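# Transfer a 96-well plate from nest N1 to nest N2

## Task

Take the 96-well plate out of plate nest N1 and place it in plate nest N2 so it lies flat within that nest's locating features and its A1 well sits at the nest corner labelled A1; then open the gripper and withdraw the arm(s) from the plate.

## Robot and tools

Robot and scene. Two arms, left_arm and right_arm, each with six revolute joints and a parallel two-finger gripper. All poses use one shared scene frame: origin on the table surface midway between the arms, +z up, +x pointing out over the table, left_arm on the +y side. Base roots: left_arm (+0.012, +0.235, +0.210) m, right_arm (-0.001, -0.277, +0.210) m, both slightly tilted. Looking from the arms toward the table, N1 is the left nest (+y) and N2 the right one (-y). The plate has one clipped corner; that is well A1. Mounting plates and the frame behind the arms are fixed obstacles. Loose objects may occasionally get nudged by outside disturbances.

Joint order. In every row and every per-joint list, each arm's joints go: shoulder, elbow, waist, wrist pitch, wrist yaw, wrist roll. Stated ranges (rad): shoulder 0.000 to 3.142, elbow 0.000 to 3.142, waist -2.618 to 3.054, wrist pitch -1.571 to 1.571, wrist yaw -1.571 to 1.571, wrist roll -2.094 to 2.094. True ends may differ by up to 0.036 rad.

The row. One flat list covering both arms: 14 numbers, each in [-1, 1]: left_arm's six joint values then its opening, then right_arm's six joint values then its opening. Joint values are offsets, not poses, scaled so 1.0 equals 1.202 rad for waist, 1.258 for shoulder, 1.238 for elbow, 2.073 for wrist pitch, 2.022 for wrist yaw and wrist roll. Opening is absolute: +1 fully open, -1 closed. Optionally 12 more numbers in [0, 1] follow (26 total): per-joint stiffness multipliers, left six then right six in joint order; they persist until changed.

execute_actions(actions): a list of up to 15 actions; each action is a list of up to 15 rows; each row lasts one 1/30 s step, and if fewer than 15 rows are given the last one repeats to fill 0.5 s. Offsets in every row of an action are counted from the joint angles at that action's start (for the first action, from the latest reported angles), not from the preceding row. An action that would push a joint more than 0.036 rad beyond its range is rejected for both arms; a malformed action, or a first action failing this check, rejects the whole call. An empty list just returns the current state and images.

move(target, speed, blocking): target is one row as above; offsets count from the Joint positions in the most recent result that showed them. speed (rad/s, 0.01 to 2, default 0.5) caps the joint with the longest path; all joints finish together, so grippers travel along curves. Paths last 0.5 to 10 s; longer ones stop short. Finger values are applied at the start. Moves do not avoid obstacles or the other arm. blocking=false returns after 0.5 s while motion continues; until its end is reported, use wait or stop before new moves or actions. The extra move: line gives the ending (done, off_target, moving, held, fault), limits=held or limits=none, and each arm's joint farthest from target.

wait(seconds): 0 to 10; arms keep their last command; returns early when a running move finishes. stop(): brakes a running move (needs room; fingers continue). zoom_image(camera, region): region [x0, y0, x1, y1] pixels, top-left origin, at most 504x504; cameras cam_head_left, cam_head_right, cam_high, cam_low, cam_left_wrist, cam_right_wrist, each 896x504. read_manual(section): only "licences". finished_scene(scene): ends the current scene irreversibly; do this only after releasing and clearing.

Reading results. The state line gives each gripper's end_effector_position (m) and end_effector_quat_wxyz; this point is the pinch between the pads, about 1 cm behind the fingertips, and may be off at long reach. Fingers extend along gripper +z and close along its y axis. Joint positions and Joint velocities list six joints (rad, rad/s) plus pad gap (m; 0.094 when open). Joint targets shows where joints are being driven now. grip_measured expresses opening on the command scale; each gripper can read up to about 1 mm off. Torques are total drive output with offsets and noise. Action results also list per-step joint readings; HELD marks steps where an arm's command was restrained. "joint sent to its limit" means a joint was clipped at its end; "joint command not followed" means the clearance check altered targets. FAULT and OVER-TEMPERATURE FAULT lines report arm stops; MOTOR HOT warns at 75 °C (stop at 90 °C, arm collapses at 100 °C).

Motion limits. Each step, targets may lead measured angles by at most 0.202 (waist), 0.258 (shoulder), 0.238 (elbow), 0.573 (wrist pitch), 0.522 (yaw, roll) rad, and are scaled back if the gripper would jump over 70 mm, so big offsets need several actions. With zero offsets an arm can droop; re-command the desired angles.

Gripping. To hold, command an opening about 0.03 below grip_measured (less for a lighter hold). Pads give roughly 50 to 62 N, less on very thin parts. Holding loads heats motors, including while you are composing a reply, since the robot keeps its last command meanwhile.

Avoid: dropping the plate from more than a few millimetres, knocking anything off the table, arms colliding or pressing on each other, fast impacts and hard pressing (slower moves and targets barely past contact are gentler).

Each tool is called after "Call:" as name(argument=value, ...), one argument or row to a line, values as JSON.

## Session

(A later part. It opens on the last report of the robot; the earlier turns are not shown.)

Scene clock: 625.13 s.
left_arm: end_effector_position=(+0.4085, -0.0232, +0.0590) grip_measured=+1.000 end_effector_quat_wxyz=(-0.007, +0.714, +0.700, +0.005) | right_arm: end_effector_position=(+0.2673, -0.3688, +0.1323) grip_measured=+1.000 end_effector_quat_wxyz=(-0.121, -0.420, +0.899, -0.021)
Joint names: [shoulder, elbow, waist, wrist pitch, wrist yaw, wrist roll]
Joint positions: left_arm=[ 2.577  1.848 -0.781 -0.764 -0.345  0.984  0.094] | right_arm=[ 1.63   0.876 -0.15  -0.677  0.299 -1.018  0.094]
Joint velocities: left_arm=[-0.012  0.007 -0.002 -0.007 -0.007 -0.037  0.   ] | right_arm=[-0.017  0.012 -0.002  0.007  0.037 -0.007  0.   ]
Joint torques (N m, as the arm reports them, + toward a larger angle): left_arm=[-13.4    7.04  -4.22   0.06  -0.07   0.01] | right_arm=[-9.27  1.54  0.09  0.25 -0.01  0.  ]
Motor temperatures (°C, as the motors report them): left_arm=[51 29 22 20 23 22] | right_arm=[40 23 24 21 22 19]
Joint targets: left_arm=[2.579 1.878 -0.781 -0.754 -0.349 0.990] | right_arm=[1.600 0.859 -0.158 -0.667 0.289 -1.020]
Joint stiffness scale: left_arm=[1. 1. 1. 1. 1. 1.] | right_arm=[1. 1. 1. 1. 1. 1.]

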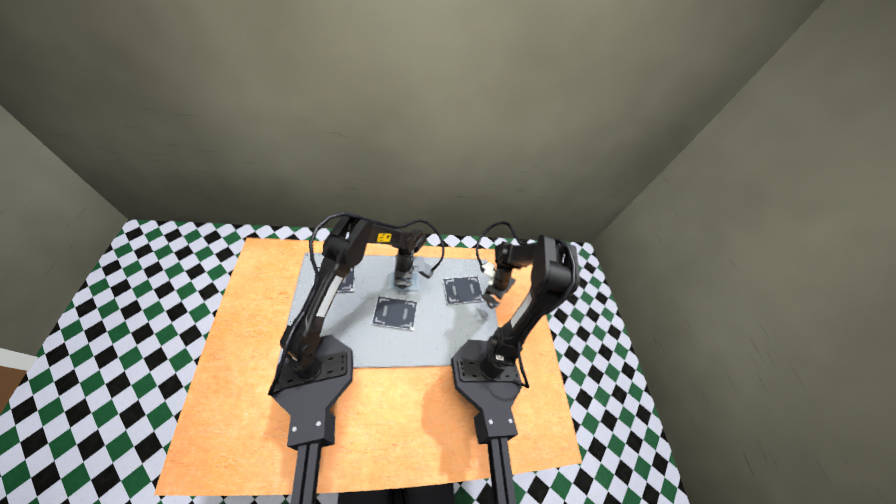

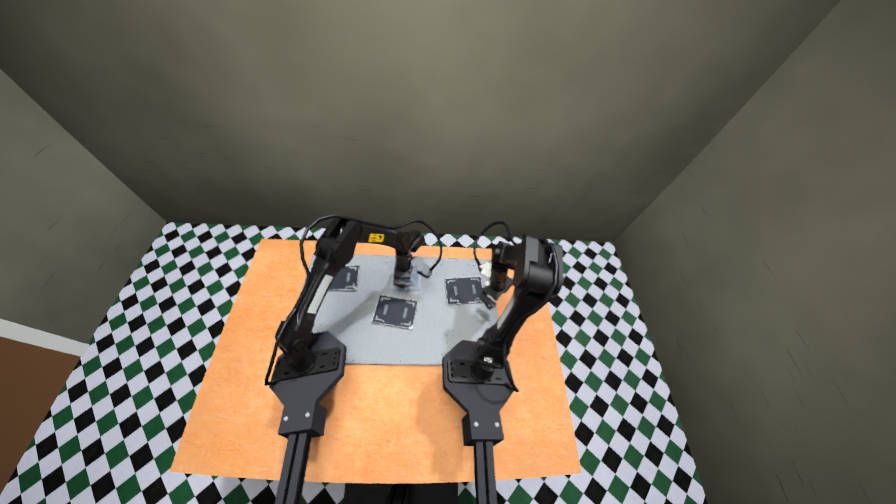

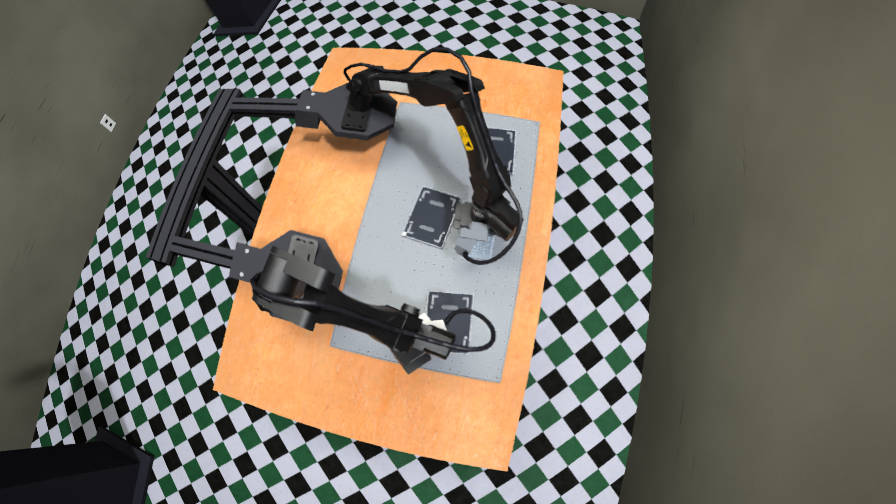

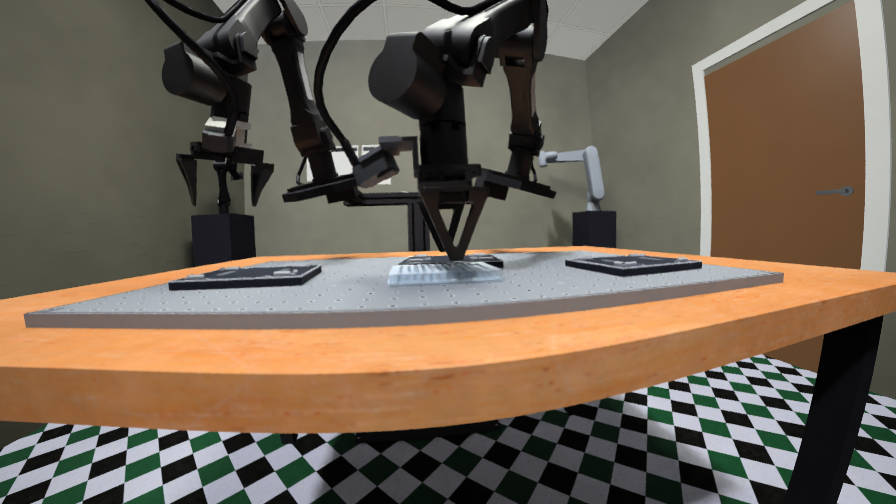

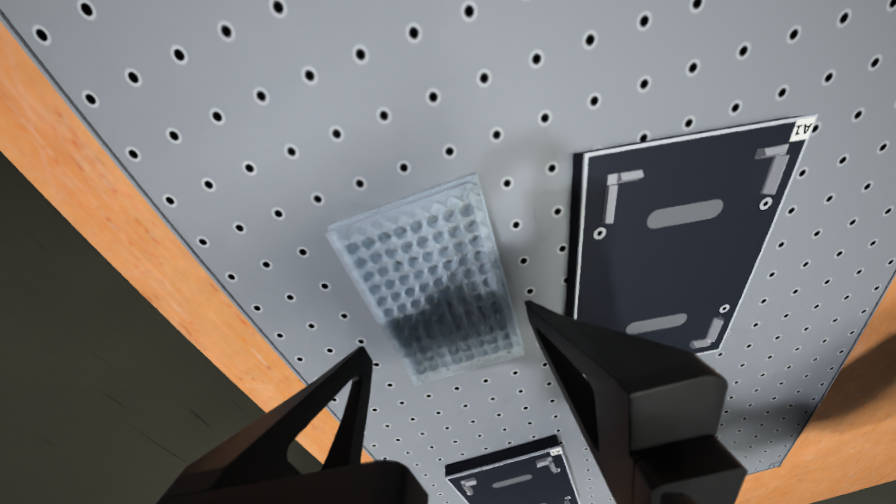

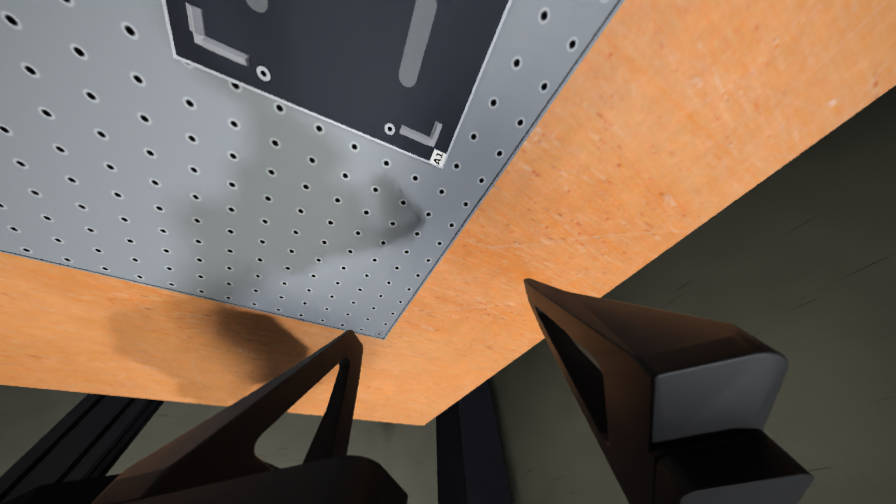

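Call:
move(
  target=[0.0366,0.0388,-0.004,0.0225,0.011,0.002,1,-0.024,-0.014,-0.006,0.005,-0.005,-0.001,1],
  speed=0.08,
)

Scene clock: 676.90 s.
left_arm: end_effector_position=(+0.4106, -0.0305, +0.0455) grip_measured=+1.000 end_effector_quat_wxyz=(+0.000, +0.713, +0.702, +0.006) | right_arm: end_effector_position=(+0.2674, -0.3687, +0.1323) grip_measured=+1.000 end_effector_quat_wxyz=(-0.121, -0.420, +0.899, -0.021)
Joint names: [shoulder, elbow, waist, wrist pitch, wrist yaw, wrist roll]
Joint positions: left_arm=[ 2.619  1.87  -0.781 -0.729 -0.344  0.984  0.094] | right_arm=[ 1.63   0.876 -0.15  -0.677  0.298 -1.018  0.094]
Joint velocities: left_arm=[ 0.012 -0.022  0.012 -0.066  0.022 -0.037  0.   ] | right_arm=[-0.012 -0.022 -0.022 -0.007 -0.037 -0.066  0.   ]
Joint torques (N m, as the arm reports them, + toward a larger angle): left_arm=[-13.41   6.7   -4.74   0.08   0.19   0.  ] | right_arm=[-9.3   1.54  0.05  0.24 -0.02  0.01]
Motor temperatures (°C, as the motors report them): left_arm=[51 29 22 20 22 22] | right_arm=[40 23 24 21 22 19]
Joint targets: left_arm=[2.623 1.896 -0.786 -0.718 -0.323 0.988] | right_arm=[1.600 0.859 -0.158 -0.667 0.289 -1.020]
Joint stiffness scale: left_arm=[1. 1. 1. 1. 1. 1.] | right_arm=[1. 1. 1. 1. 1. 1.]
move: off_target (left_arm, right_arm); limits=none; left_arm: farthest joint: the elbow, 0.026 radians from its target (0.048 radians at the start); right_arm: farthest joint: the shoulder, 0.030 radians from its target (0.030 radians at the start)

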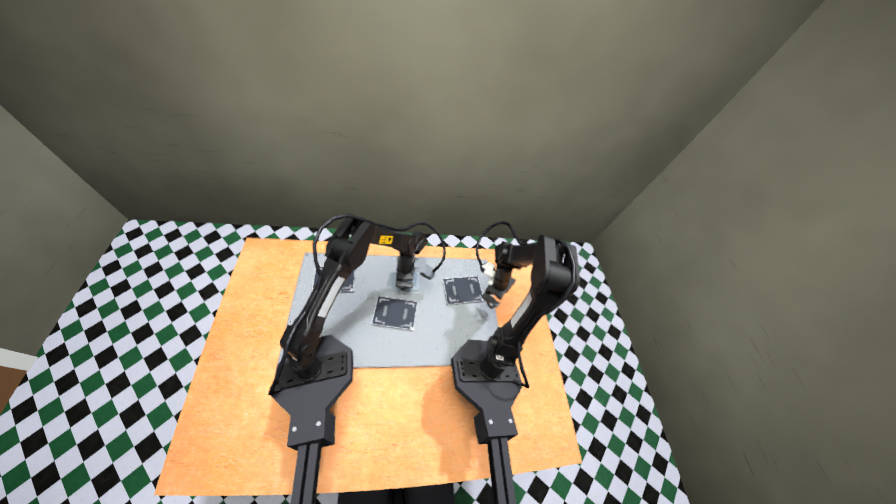

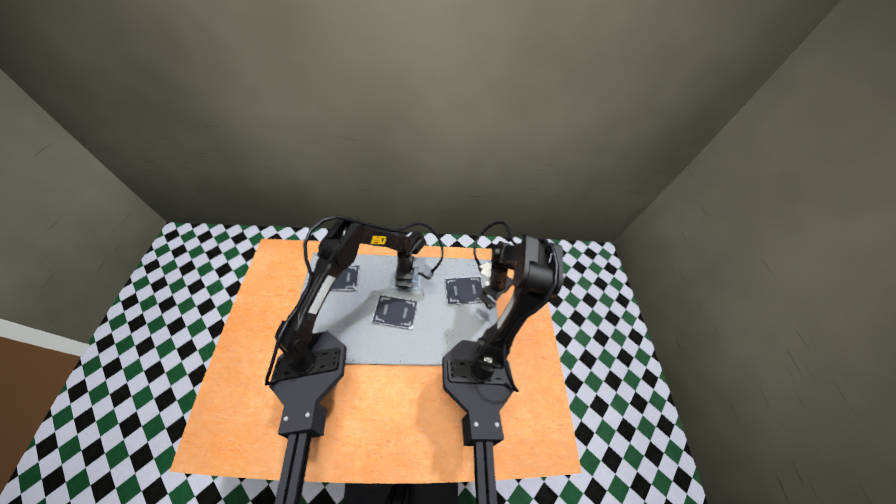

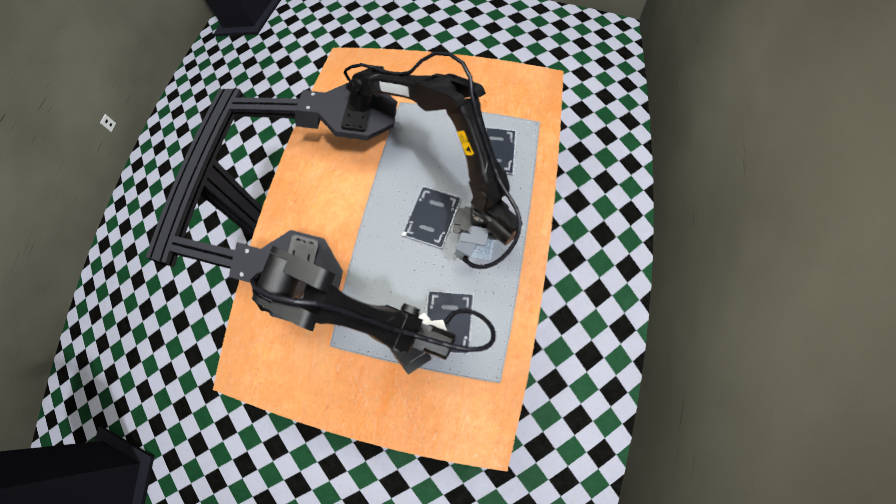

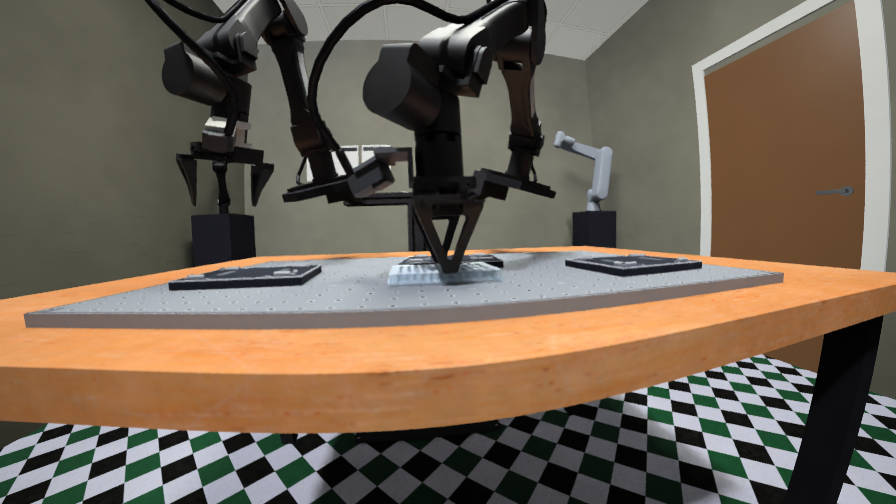

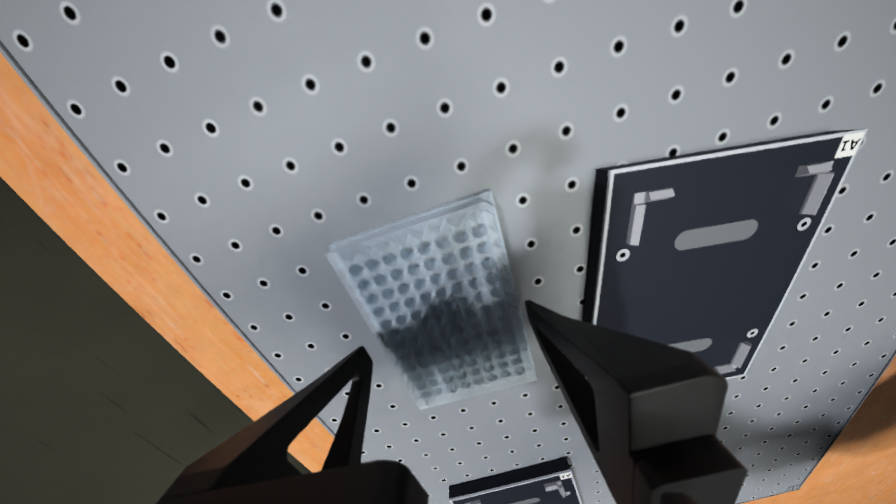

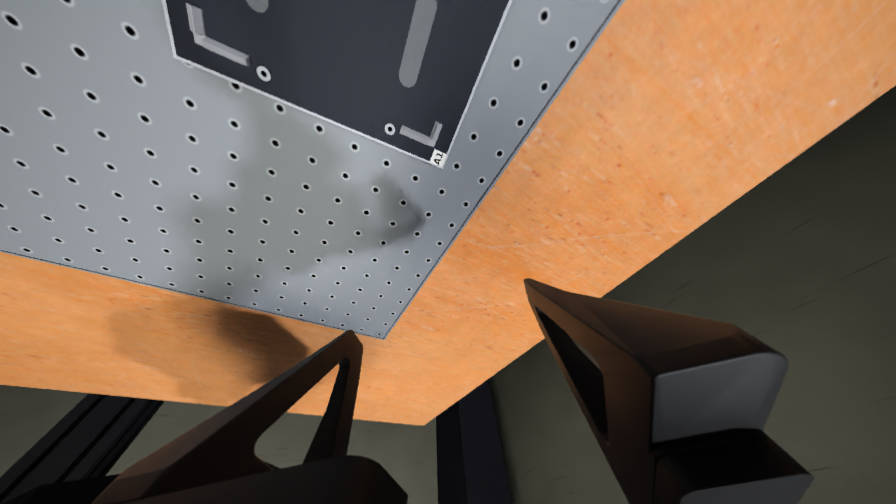

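Call:
zoom_image(
  camera="cam_low",
  region=[360, 200, 540, 310],
)

Call:
zoom_image(
  camera="cam_left_wrist",
  region=[280, 150, 620, 450],
)

Region (360, 200, 540, 310) of cam_low's 896x504 image, scaled by 2.800, with more detail than that image has.

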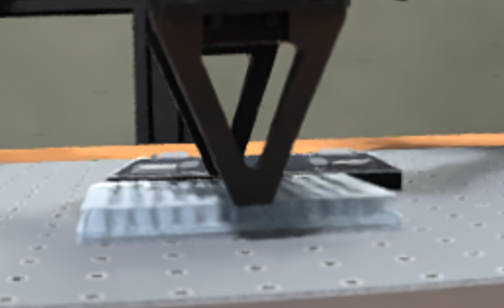

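Region (280, 150, 620, 450) of cam_left_wrist's 896x504 image, scaled by 1.482, with more detail than that image has; it fills the top 445 rows of this view, and the rest is white.

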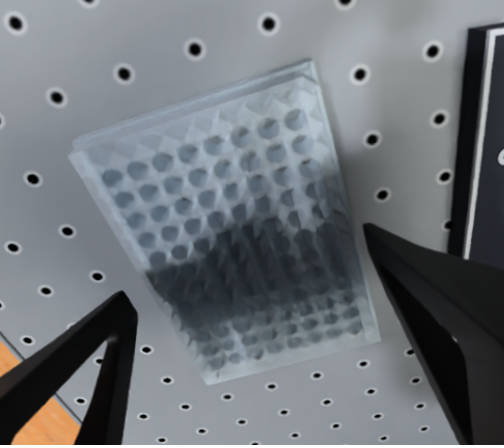

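Call:
execute_actions(
  actions=[
    [[0.003,0.021,-0.006,0.005,0.010,0,1,-0.024,-0.014,-0.006,0.005,-0.005,-0.001,1],[0.003,0.021,-0.008,0.005,0.010,-0.002,1,-0.024,-0.014,-0.006,0.005,-0.005,-0.001,1],[0.003,0.021,-0.010,0.005,0.010,-0.004,1,-0.024,-0.014,-0.006,0.005,-0.005,-0.001,1],[0.003,0.021,-0.012,0.005,0.010,-0.006,1,-0.024,-0.014,-0.006,0.005,-0.005,-0.001,1],[0.003,0.021,-0.014,0.005,0.010,-0.008,1,-0.024,-0.014,-0.006,0.005,-0.005,-0.001,1]],
  ],
)

Scene clock: 700.23 s.
left_arm: end_effector_position=(+0.4106, -0.0306, +0.0455) grip_measured=+1.000 end_effector_quat_wxyz=(+0.001, +0.709, +0.705, +0.006) | right_arm: end_effector_position=(+0.2674, -0.3687, +0.1323) grip_measured=+1.000 end_effector_quat_wxyz=(-0.121, -0.420, +0.899, -0.021)
Joint names: [shoulder, elbow, waist, wrist pitch, wrist yaw, wrist roll]
Joint positions: left_arm=[ 2.619  1.87  -0.781 -0.728 -0.343  0.974  0.094] | right_arm=[ 1.63   0.876 -0.15  -0.677  0.298 -1.018  0.094]
Joint velocities: left_arm=[-0.022 -0.017 -0.007 -0.022  0.007 -0.022  0.   ] | right_arm=[-0.002 -0.027  0.007  0.066  0.007  0.022  0.   ]
Joint torques (N m, as the arm reports them, + toward a larger angle): left_arm=[-13.39   6.69  -5.71   0.09   0.19  -0.07] | right_arm=[-9.28  1.52  0.09  0.24  0.01  0.  ]
Motor temperatures (°C, as the motors report them): left_arm=[52 29 22 21 23 22] | right_arm=[40 23 24 21 22 19]
Joint targets: left_arm=[2.623 1.896 -0.798 -0.718 -0.323 0.967] | right_arm=[1.600 0.859 -0.158 -0.667 0.288 -1.020]
Joint stiffness scale: left_arm=[1. 1. 1. 1. 1. 1.] | right_arm=[1. 1. 1. 1. 1. 1.]
Step readings (joint positions):
0: left_arm=[2.619 1.870 -0.781 -0.728 -0.343 0.984] | right_arm=[1.630 0.876 -0.150 -0.677 0.298 -1.018]
1: left_arm=[2.619 1.870 -0.781 -0.728 -0.343 0.984] | right_arm=[1.630 0.876 -0.150 -0.677 0.298 -1.018]
2: left_arm=[2.619 1.870 -0.781 -0.728 -0.343 0.984] | right_arm=[1.630 0.876 -0.150 -0.677 0.298 -1.018]
4: left_arm=[2.619 1.870 -0.781 -0.728 -0.343 0.982] | right_arm=[1.630 0.876 -0.150 -0.677 0.298 -1.018]
8: left_arm=[2.619 1.870 -0.781 -0.728 -0.343 0.977] | right_arm=[1.630 0.876 -0.150 -0.677 0.298 -1.018]
15: Joint positions above

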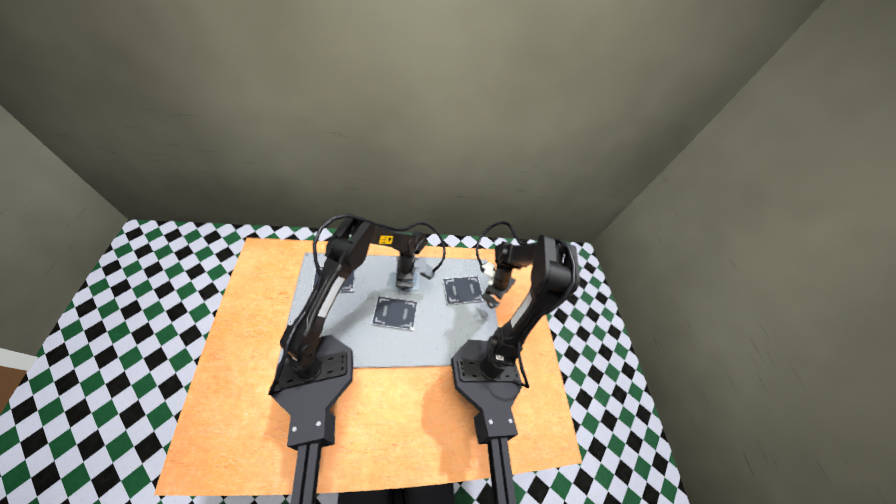

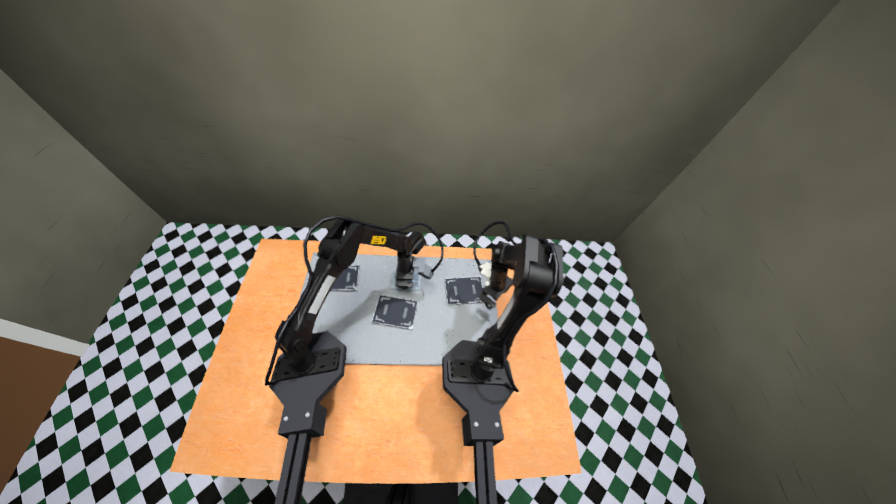

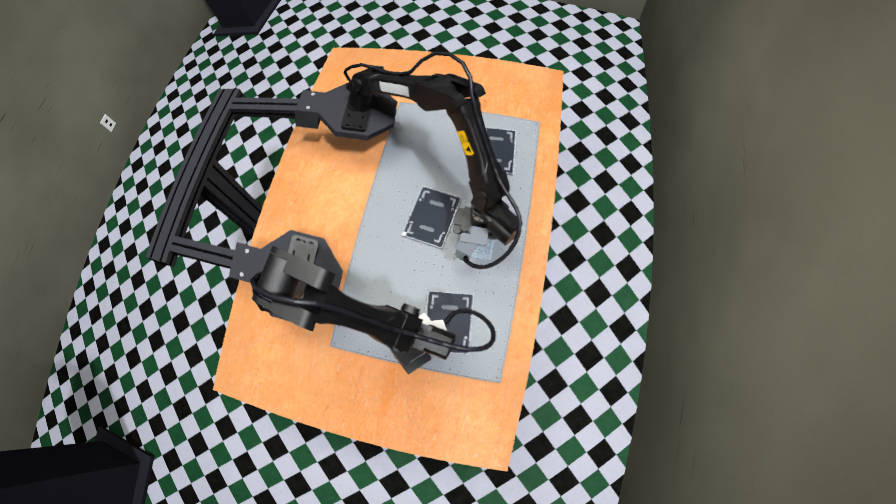

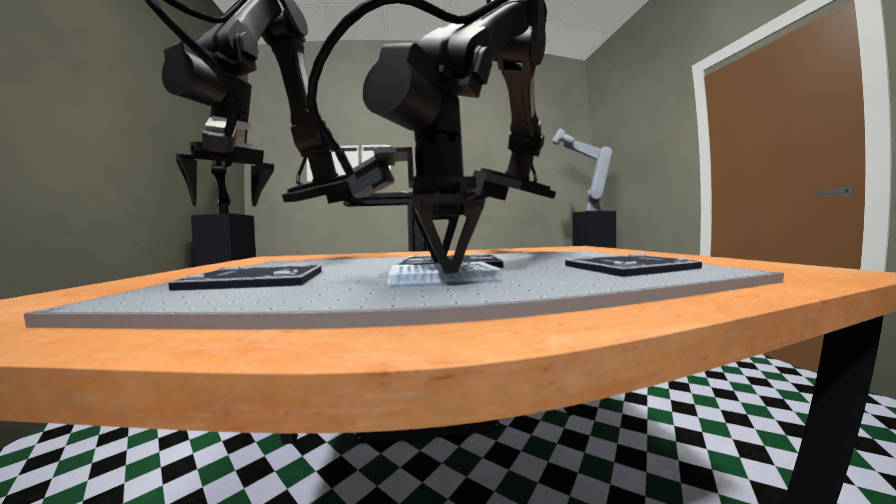

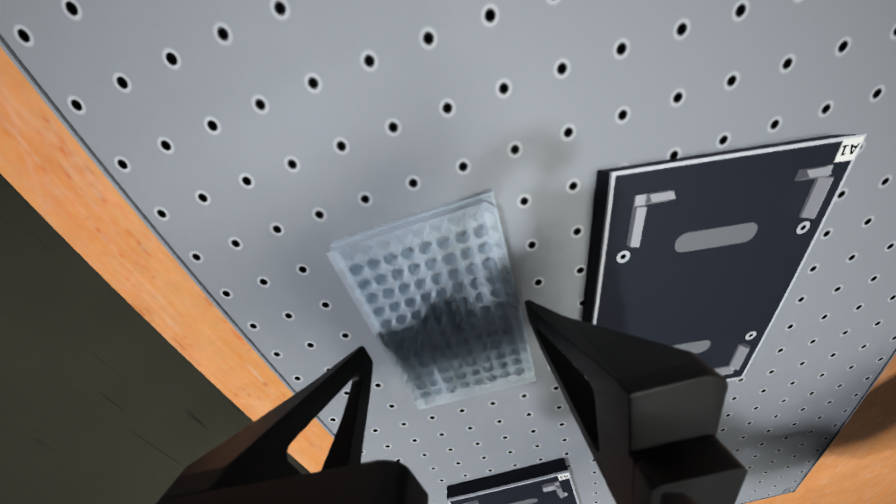

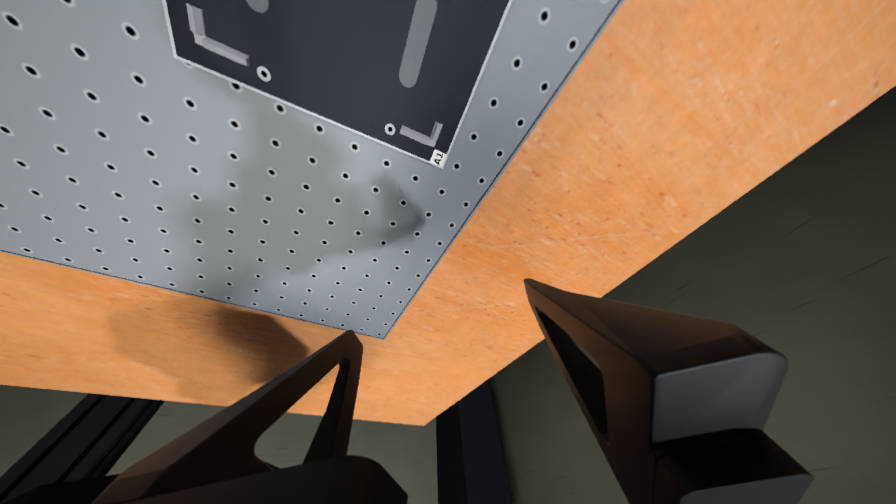

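Call:
execute_actions(
  actions=[
    [[0.003,0.021,-0.016,0.005,0.010,-0.003,1,-0.024,-0.014,-0.006,0.005,-0.005,-0.001,1],[0.003,0.021,-0.018,0.005,0.010,-0.003,1,-0.024,-0.014,-0.006,0.005,-0.005,-0.001,1],[0.003,0.021,-0.020,0.005,0.010,-0.003,1,-0.024,-0.014,-0.006,0.005,-0.005,-0.001,1],[0.003,0.021,-0.021,0.005,0.010,-0.003,1,-0.024,-0.014,-0.006,0.005,-0.005,-0.001,1]],
  ],
)

Scene clock: 706.20 s.
left_arm: end_effector_position=(+0.4106, -0.0306, +0.0455) grip_measured=+1.000 end_effector_quat_wxyz=(+0.001, +0.709, +0.705, +0.006) | right_arm: end_effector_position=(+0.2674, -0.3687, +0.1323) grip_measured=+1.000 end_effector_quat_wxyz=(-0.121, -0.420, +0.899, -0.021)
Joint names: [shoulder, elbow, waist, wrist pitch, wrist yaw, wrist roll]
Joint positions: left_arm=[ 2.619  1.87  -0.781 -0.728 -0.343  0.973  0.094] | right_arm=[ 1.63   0.876 -0.15  -0.677  0.298 -1.018  0.094]
Joint velocities: left_arm=[ 0.017  0.002  0.017  0.007 -0.007 -0.051  0.   ] | right_arm=[-0.017 -0.037  0.007  0.037  0.066 -0.051  0.   ]
Joint torques (N m, as the arm reports them, + toward a larger angle): left_arm=[-13.39   6.7   -6.41   0.09   0.19  -0.08] | right_arm=[-9.29  1.53  0.11  0.24 -0.01  0.  ]
Motor temperatures (°C, as the motors report them): left_arm=[52 29 23 21 23 22] | right_arm=[40 23 24 21 22 19]
Joint targets: left_arm=[2.623 1.896 -0.807 -0.718 -0.323 0.968] | right_arm=[1.600 0.859 -0.158 -0.667 0.288 -1.020]
Joint stiffness scale: left_arm=[1. 1. 1. 1. 1. 1.] | right_arm=[1. 1. 1. 1. 1. 1.]
Step readings (joint positions):
0: left_arm=[2.619 1.870 -0.781 -0.728 -0.343 0.973] | right_arm=[1.630 0.876 -0.150 -0.677 0.298 -1.018]
1: left_arm=[2.619 1.870 -0.781 -0.728 -0.343 0.973] | right_arm=[1.630 0.876 -0.150 -0.677 0.298 -1.018]
2: left_arm=[2.619 1.870 -0.781 -0.728 -0.343 0.973] | right_arm=[1.630 0.876 -0.150 -0.677 0.298 -1.018]
4: left_arm=[2.619 1.870 -0.781 -0.728 -0.343 0.973] | right_arm=[1.630 0.876 -0.150 -0.677 0.298 -1.018]
8: left_arm=[2.619 1.870 -0.781 -0.728 -0.343 0.973] | right_arm=[1.630 0.876 -0.150 -0.677 0.298 -1.018]
15: Joint positions above

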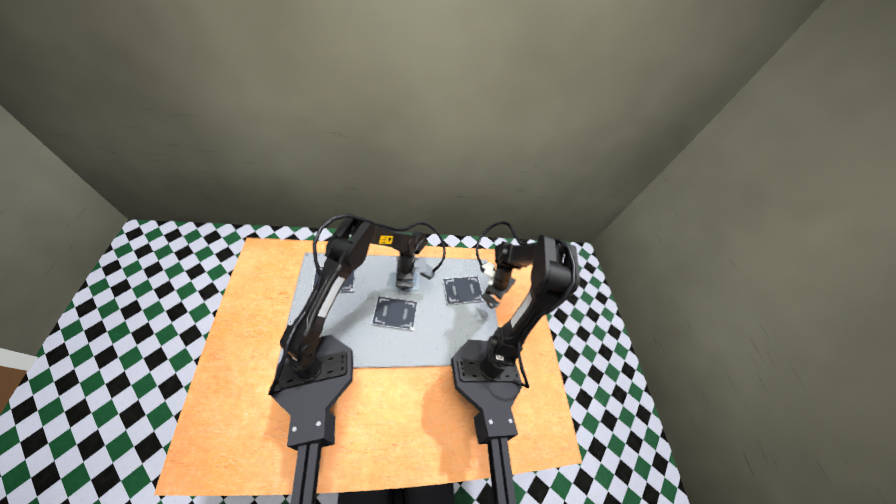

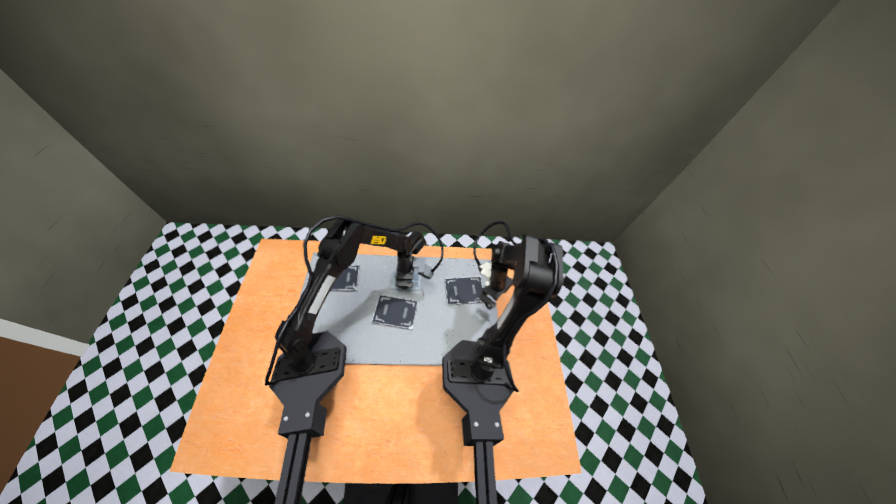

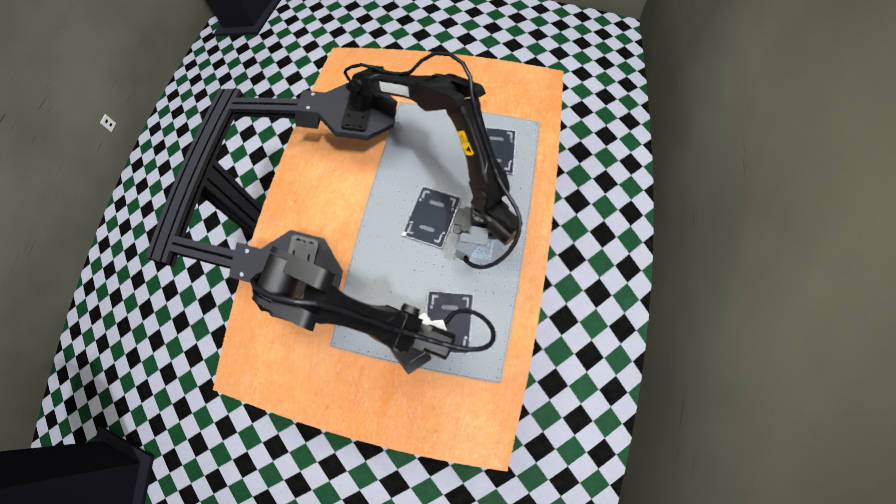

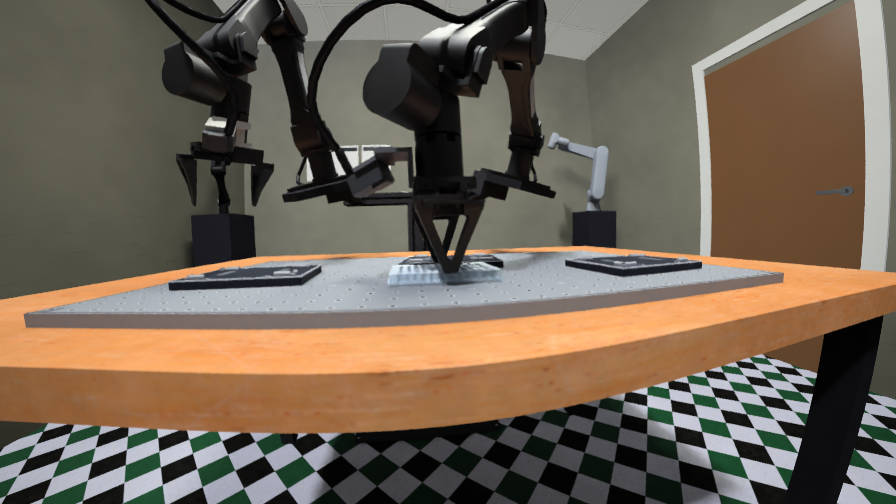

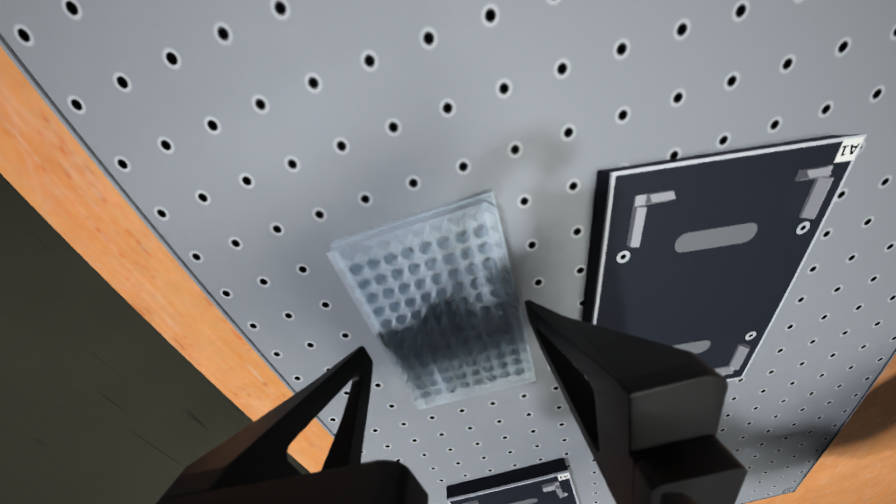

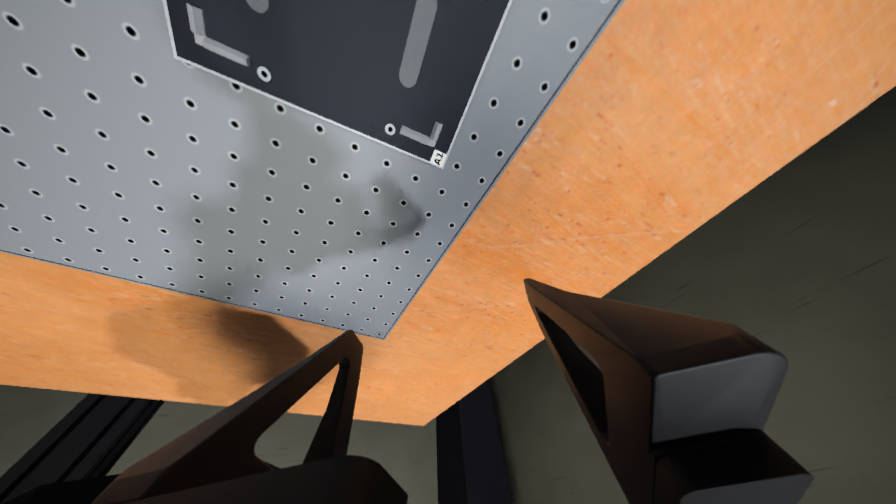

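Call:
execute_actions(
  actions=[
    [[0.003,0.021,-0.023,0.005,0.010,-0.003,1,-0.024,-0.014,-0.006,0.005,-0.005,-0.001,1],[0.003,0.021,-0.025,0.005,0.010,-0.003,1,-0.024,-0.014,-0.006,0.005,-0.005,-0.001,1],[0.003,0.021,-0.027,0.005,0.010,-0.003,1,-0.024,-0.014,-0.006,0.005,-0.005,-0.001,1],[0.003,0.021,-0.029,0.005,0.010,-0.003,1,-0.024,-0.014,-0.006,0.005,-0.005,-0.001,1],[0.003,0.021,-0.029,0.005,0.010,-0.003,1,-0.024,-0.014,-0.006,0.005,-0.005,-0.001,1],[0.003,0.021,-0.029,0.005,0.010,-0.003,1,-0.024,-0.014,-0.006,0.005,-0.005,-0.001,1],[0.003,0.021,-0.029,0.005,0.010,-0.003,1,-0.024,-0.014,-0.006,0.005,-0.005,-0.001,1],[0.003,0.021,-0.012,0.005,0.010,-0.003,1,-0.024,-0.014,-0.006,0.005,-0.005,-0.001,1]],
  ],
)

Scene clock: 718.83 s.
left_arm: end_effector_position=(+0.4079, -0.0357, +0.0472) grip_measured=+1.000 end_effector_quat_wxyz=(+0.003, +0.712, +0.702, +0.005) | right_arm: end_effector_position=(+0.2674, -0.3686, +0.1323) grip_measured=+1.000 end_effector_quat_wxyz=(-0.121, -0.420, +0.899, -0.020)
Joint names: [shoulder, elbow, waist, wrist pitch, wrist yaw, wrist roll]
Joint positions: left_arm=[ 2.619  1.87  -0.793 -0.728 -0.341  0.973  0.094] | right_arm=[ 1.63   0.876 -0.15  -0.677  0.298 -1.018  0.094]
Joint velocities: left_arm=[ 0.002  0.002 -0.012  0.037 -0.007  0.007  0.   ] | right_arm=[-0.012  0.007 -0.007  0.022 -0.051 -0.022  0.   ]
Joint torques (N m, as the arm reports them, + toward a larger angle): left_arm=[-13.39   6.71  -4.61   0.1    0.16  -0.09] | right_arm=[-9.26  1.54  0.04  0.24 -0.01  0.  ]
Motor temperatures (°C, as the motors report them): left_arm=[52 29 23 21 23 22] | right_arm=[40 23 24 21 22 19]
Joint targets: left_arm=[2.623 1.896 -0.796 -0.718 -0.323 0.967] | right_arm=[1.600 0.859 -0.158 -0.667 0.288 -1.020]
Joint stiffness scale: left_arm=[1. 1. 1. 1. 1. 1.] | right_arm=[1. 1. 1. 1. 1. 1.]
Step readings (joint positions):
0: left_arm=[2.619 1.870 -0.781 -0.728 -0.343 0.973] | right_arm=[1.630 0.876 -0.150 -0.677 0.298 -1.018]
1: left_arm=[2.619 1.870 -0.782 -0.728 -0.343 0.973] | right_arm=[1.630 0.876 -0.150 -0.677 0.298 -1.018]
2: left_arm=[2.619 1.870 -0.783 -0.728 -0.343 0.973] | right_arm=[1.630 0.876 -0.150 -0.677 0.298 -1.018]
4: left_arm=[2.619 1.870 -0.786 -0.728 -0.343 0.973] | right_arm=[1.630 0.876 -0.150 -0.677 0.298 -1.018]
8: left_arm=[2.619 1.870 -0.794 -0.728 -0.343 0.973] | right_arm=[1.630 0.876 -0.150 -0.677 0.298 -1.018]
15: Joint positions above

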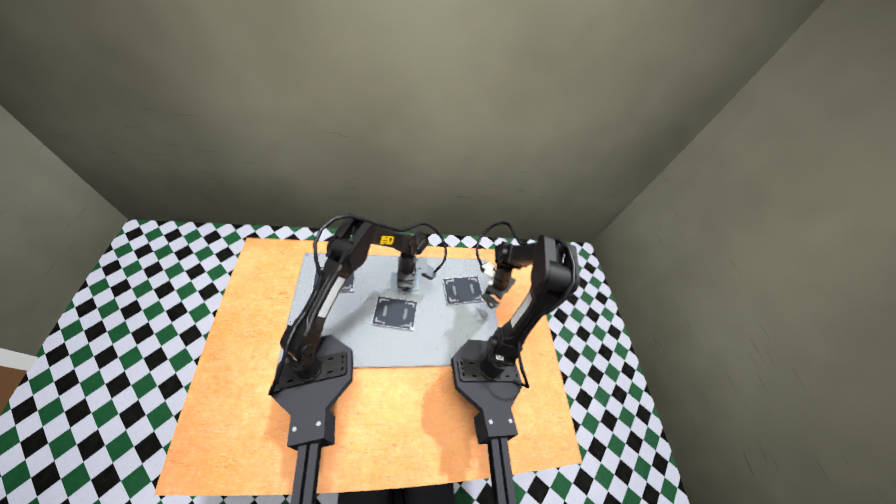

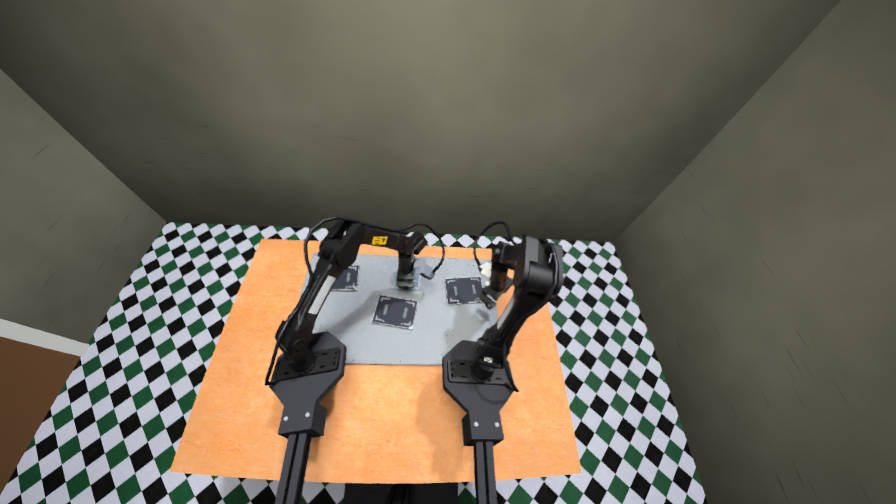

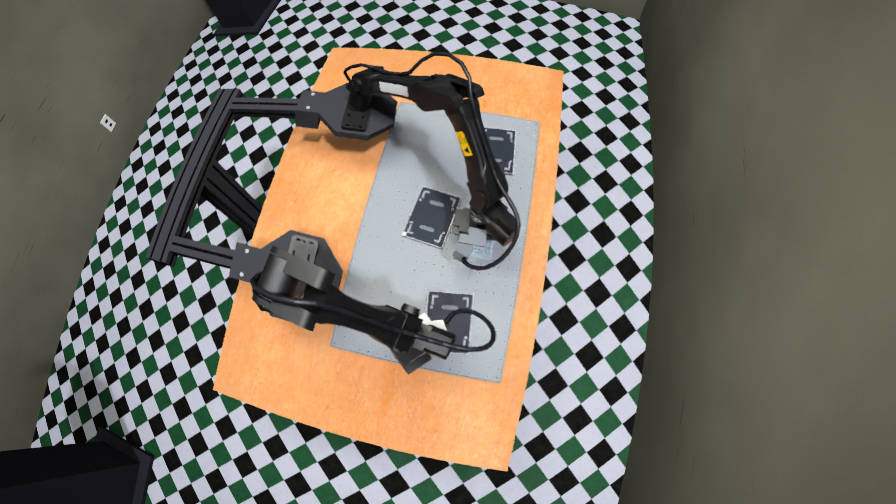

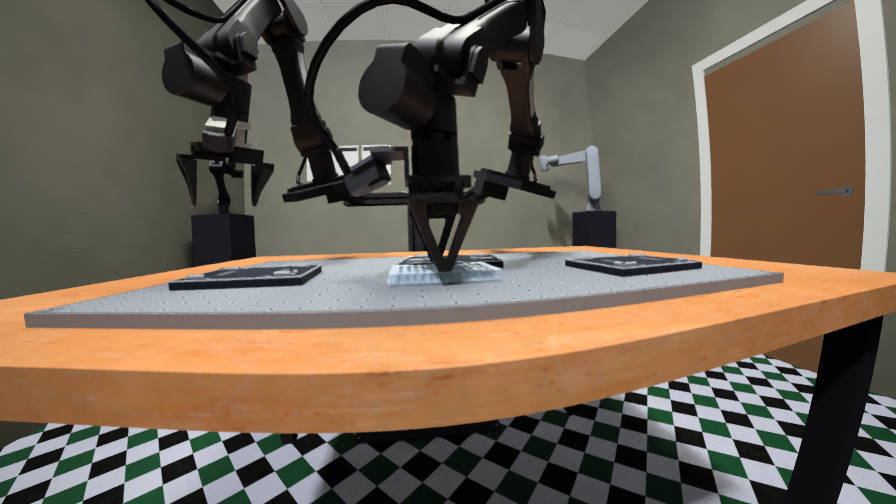

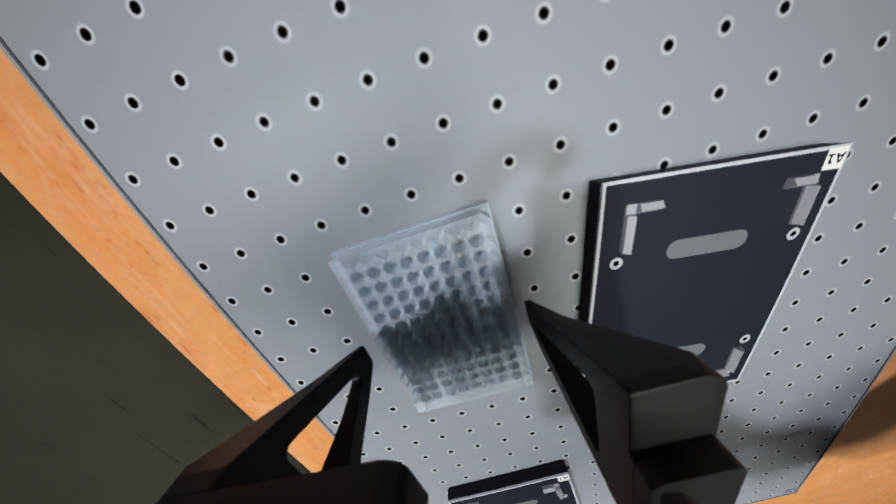

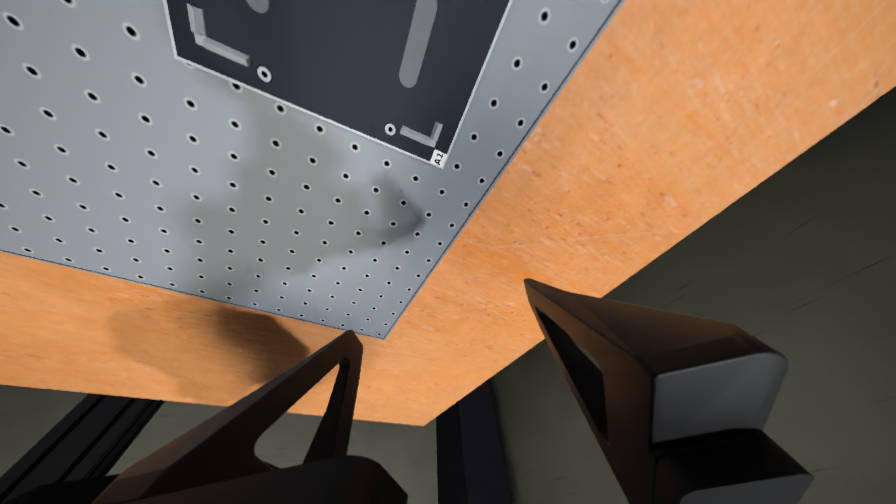

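Call:
zoom_image(
  camera="cam_low",
  region=[360, 200, 540, 310],
)

Call:
zoom_image(
  camera="cam_left_wrist",
  region=[280, 150, 620, 450],
)

Region (360, 200, 540, 310) of cam_low's 896x504 image, scaled by 2.800, with more detail than that image has.

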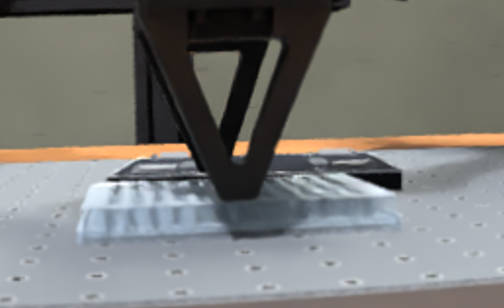

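Region (280, 150, 620, 450) of cam_left_wrist's 896x504 image, scaled by 1.482, with more detail than that image has; it fills the top 445 rows of this view, and the rest is white.

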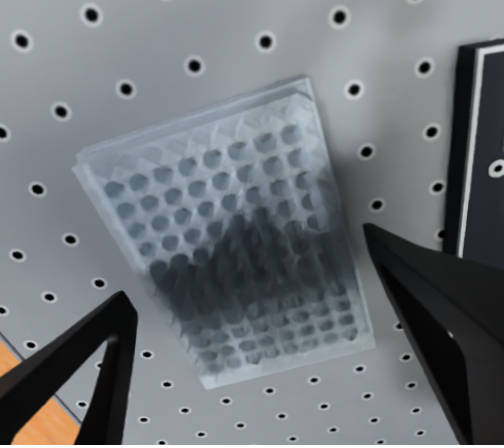

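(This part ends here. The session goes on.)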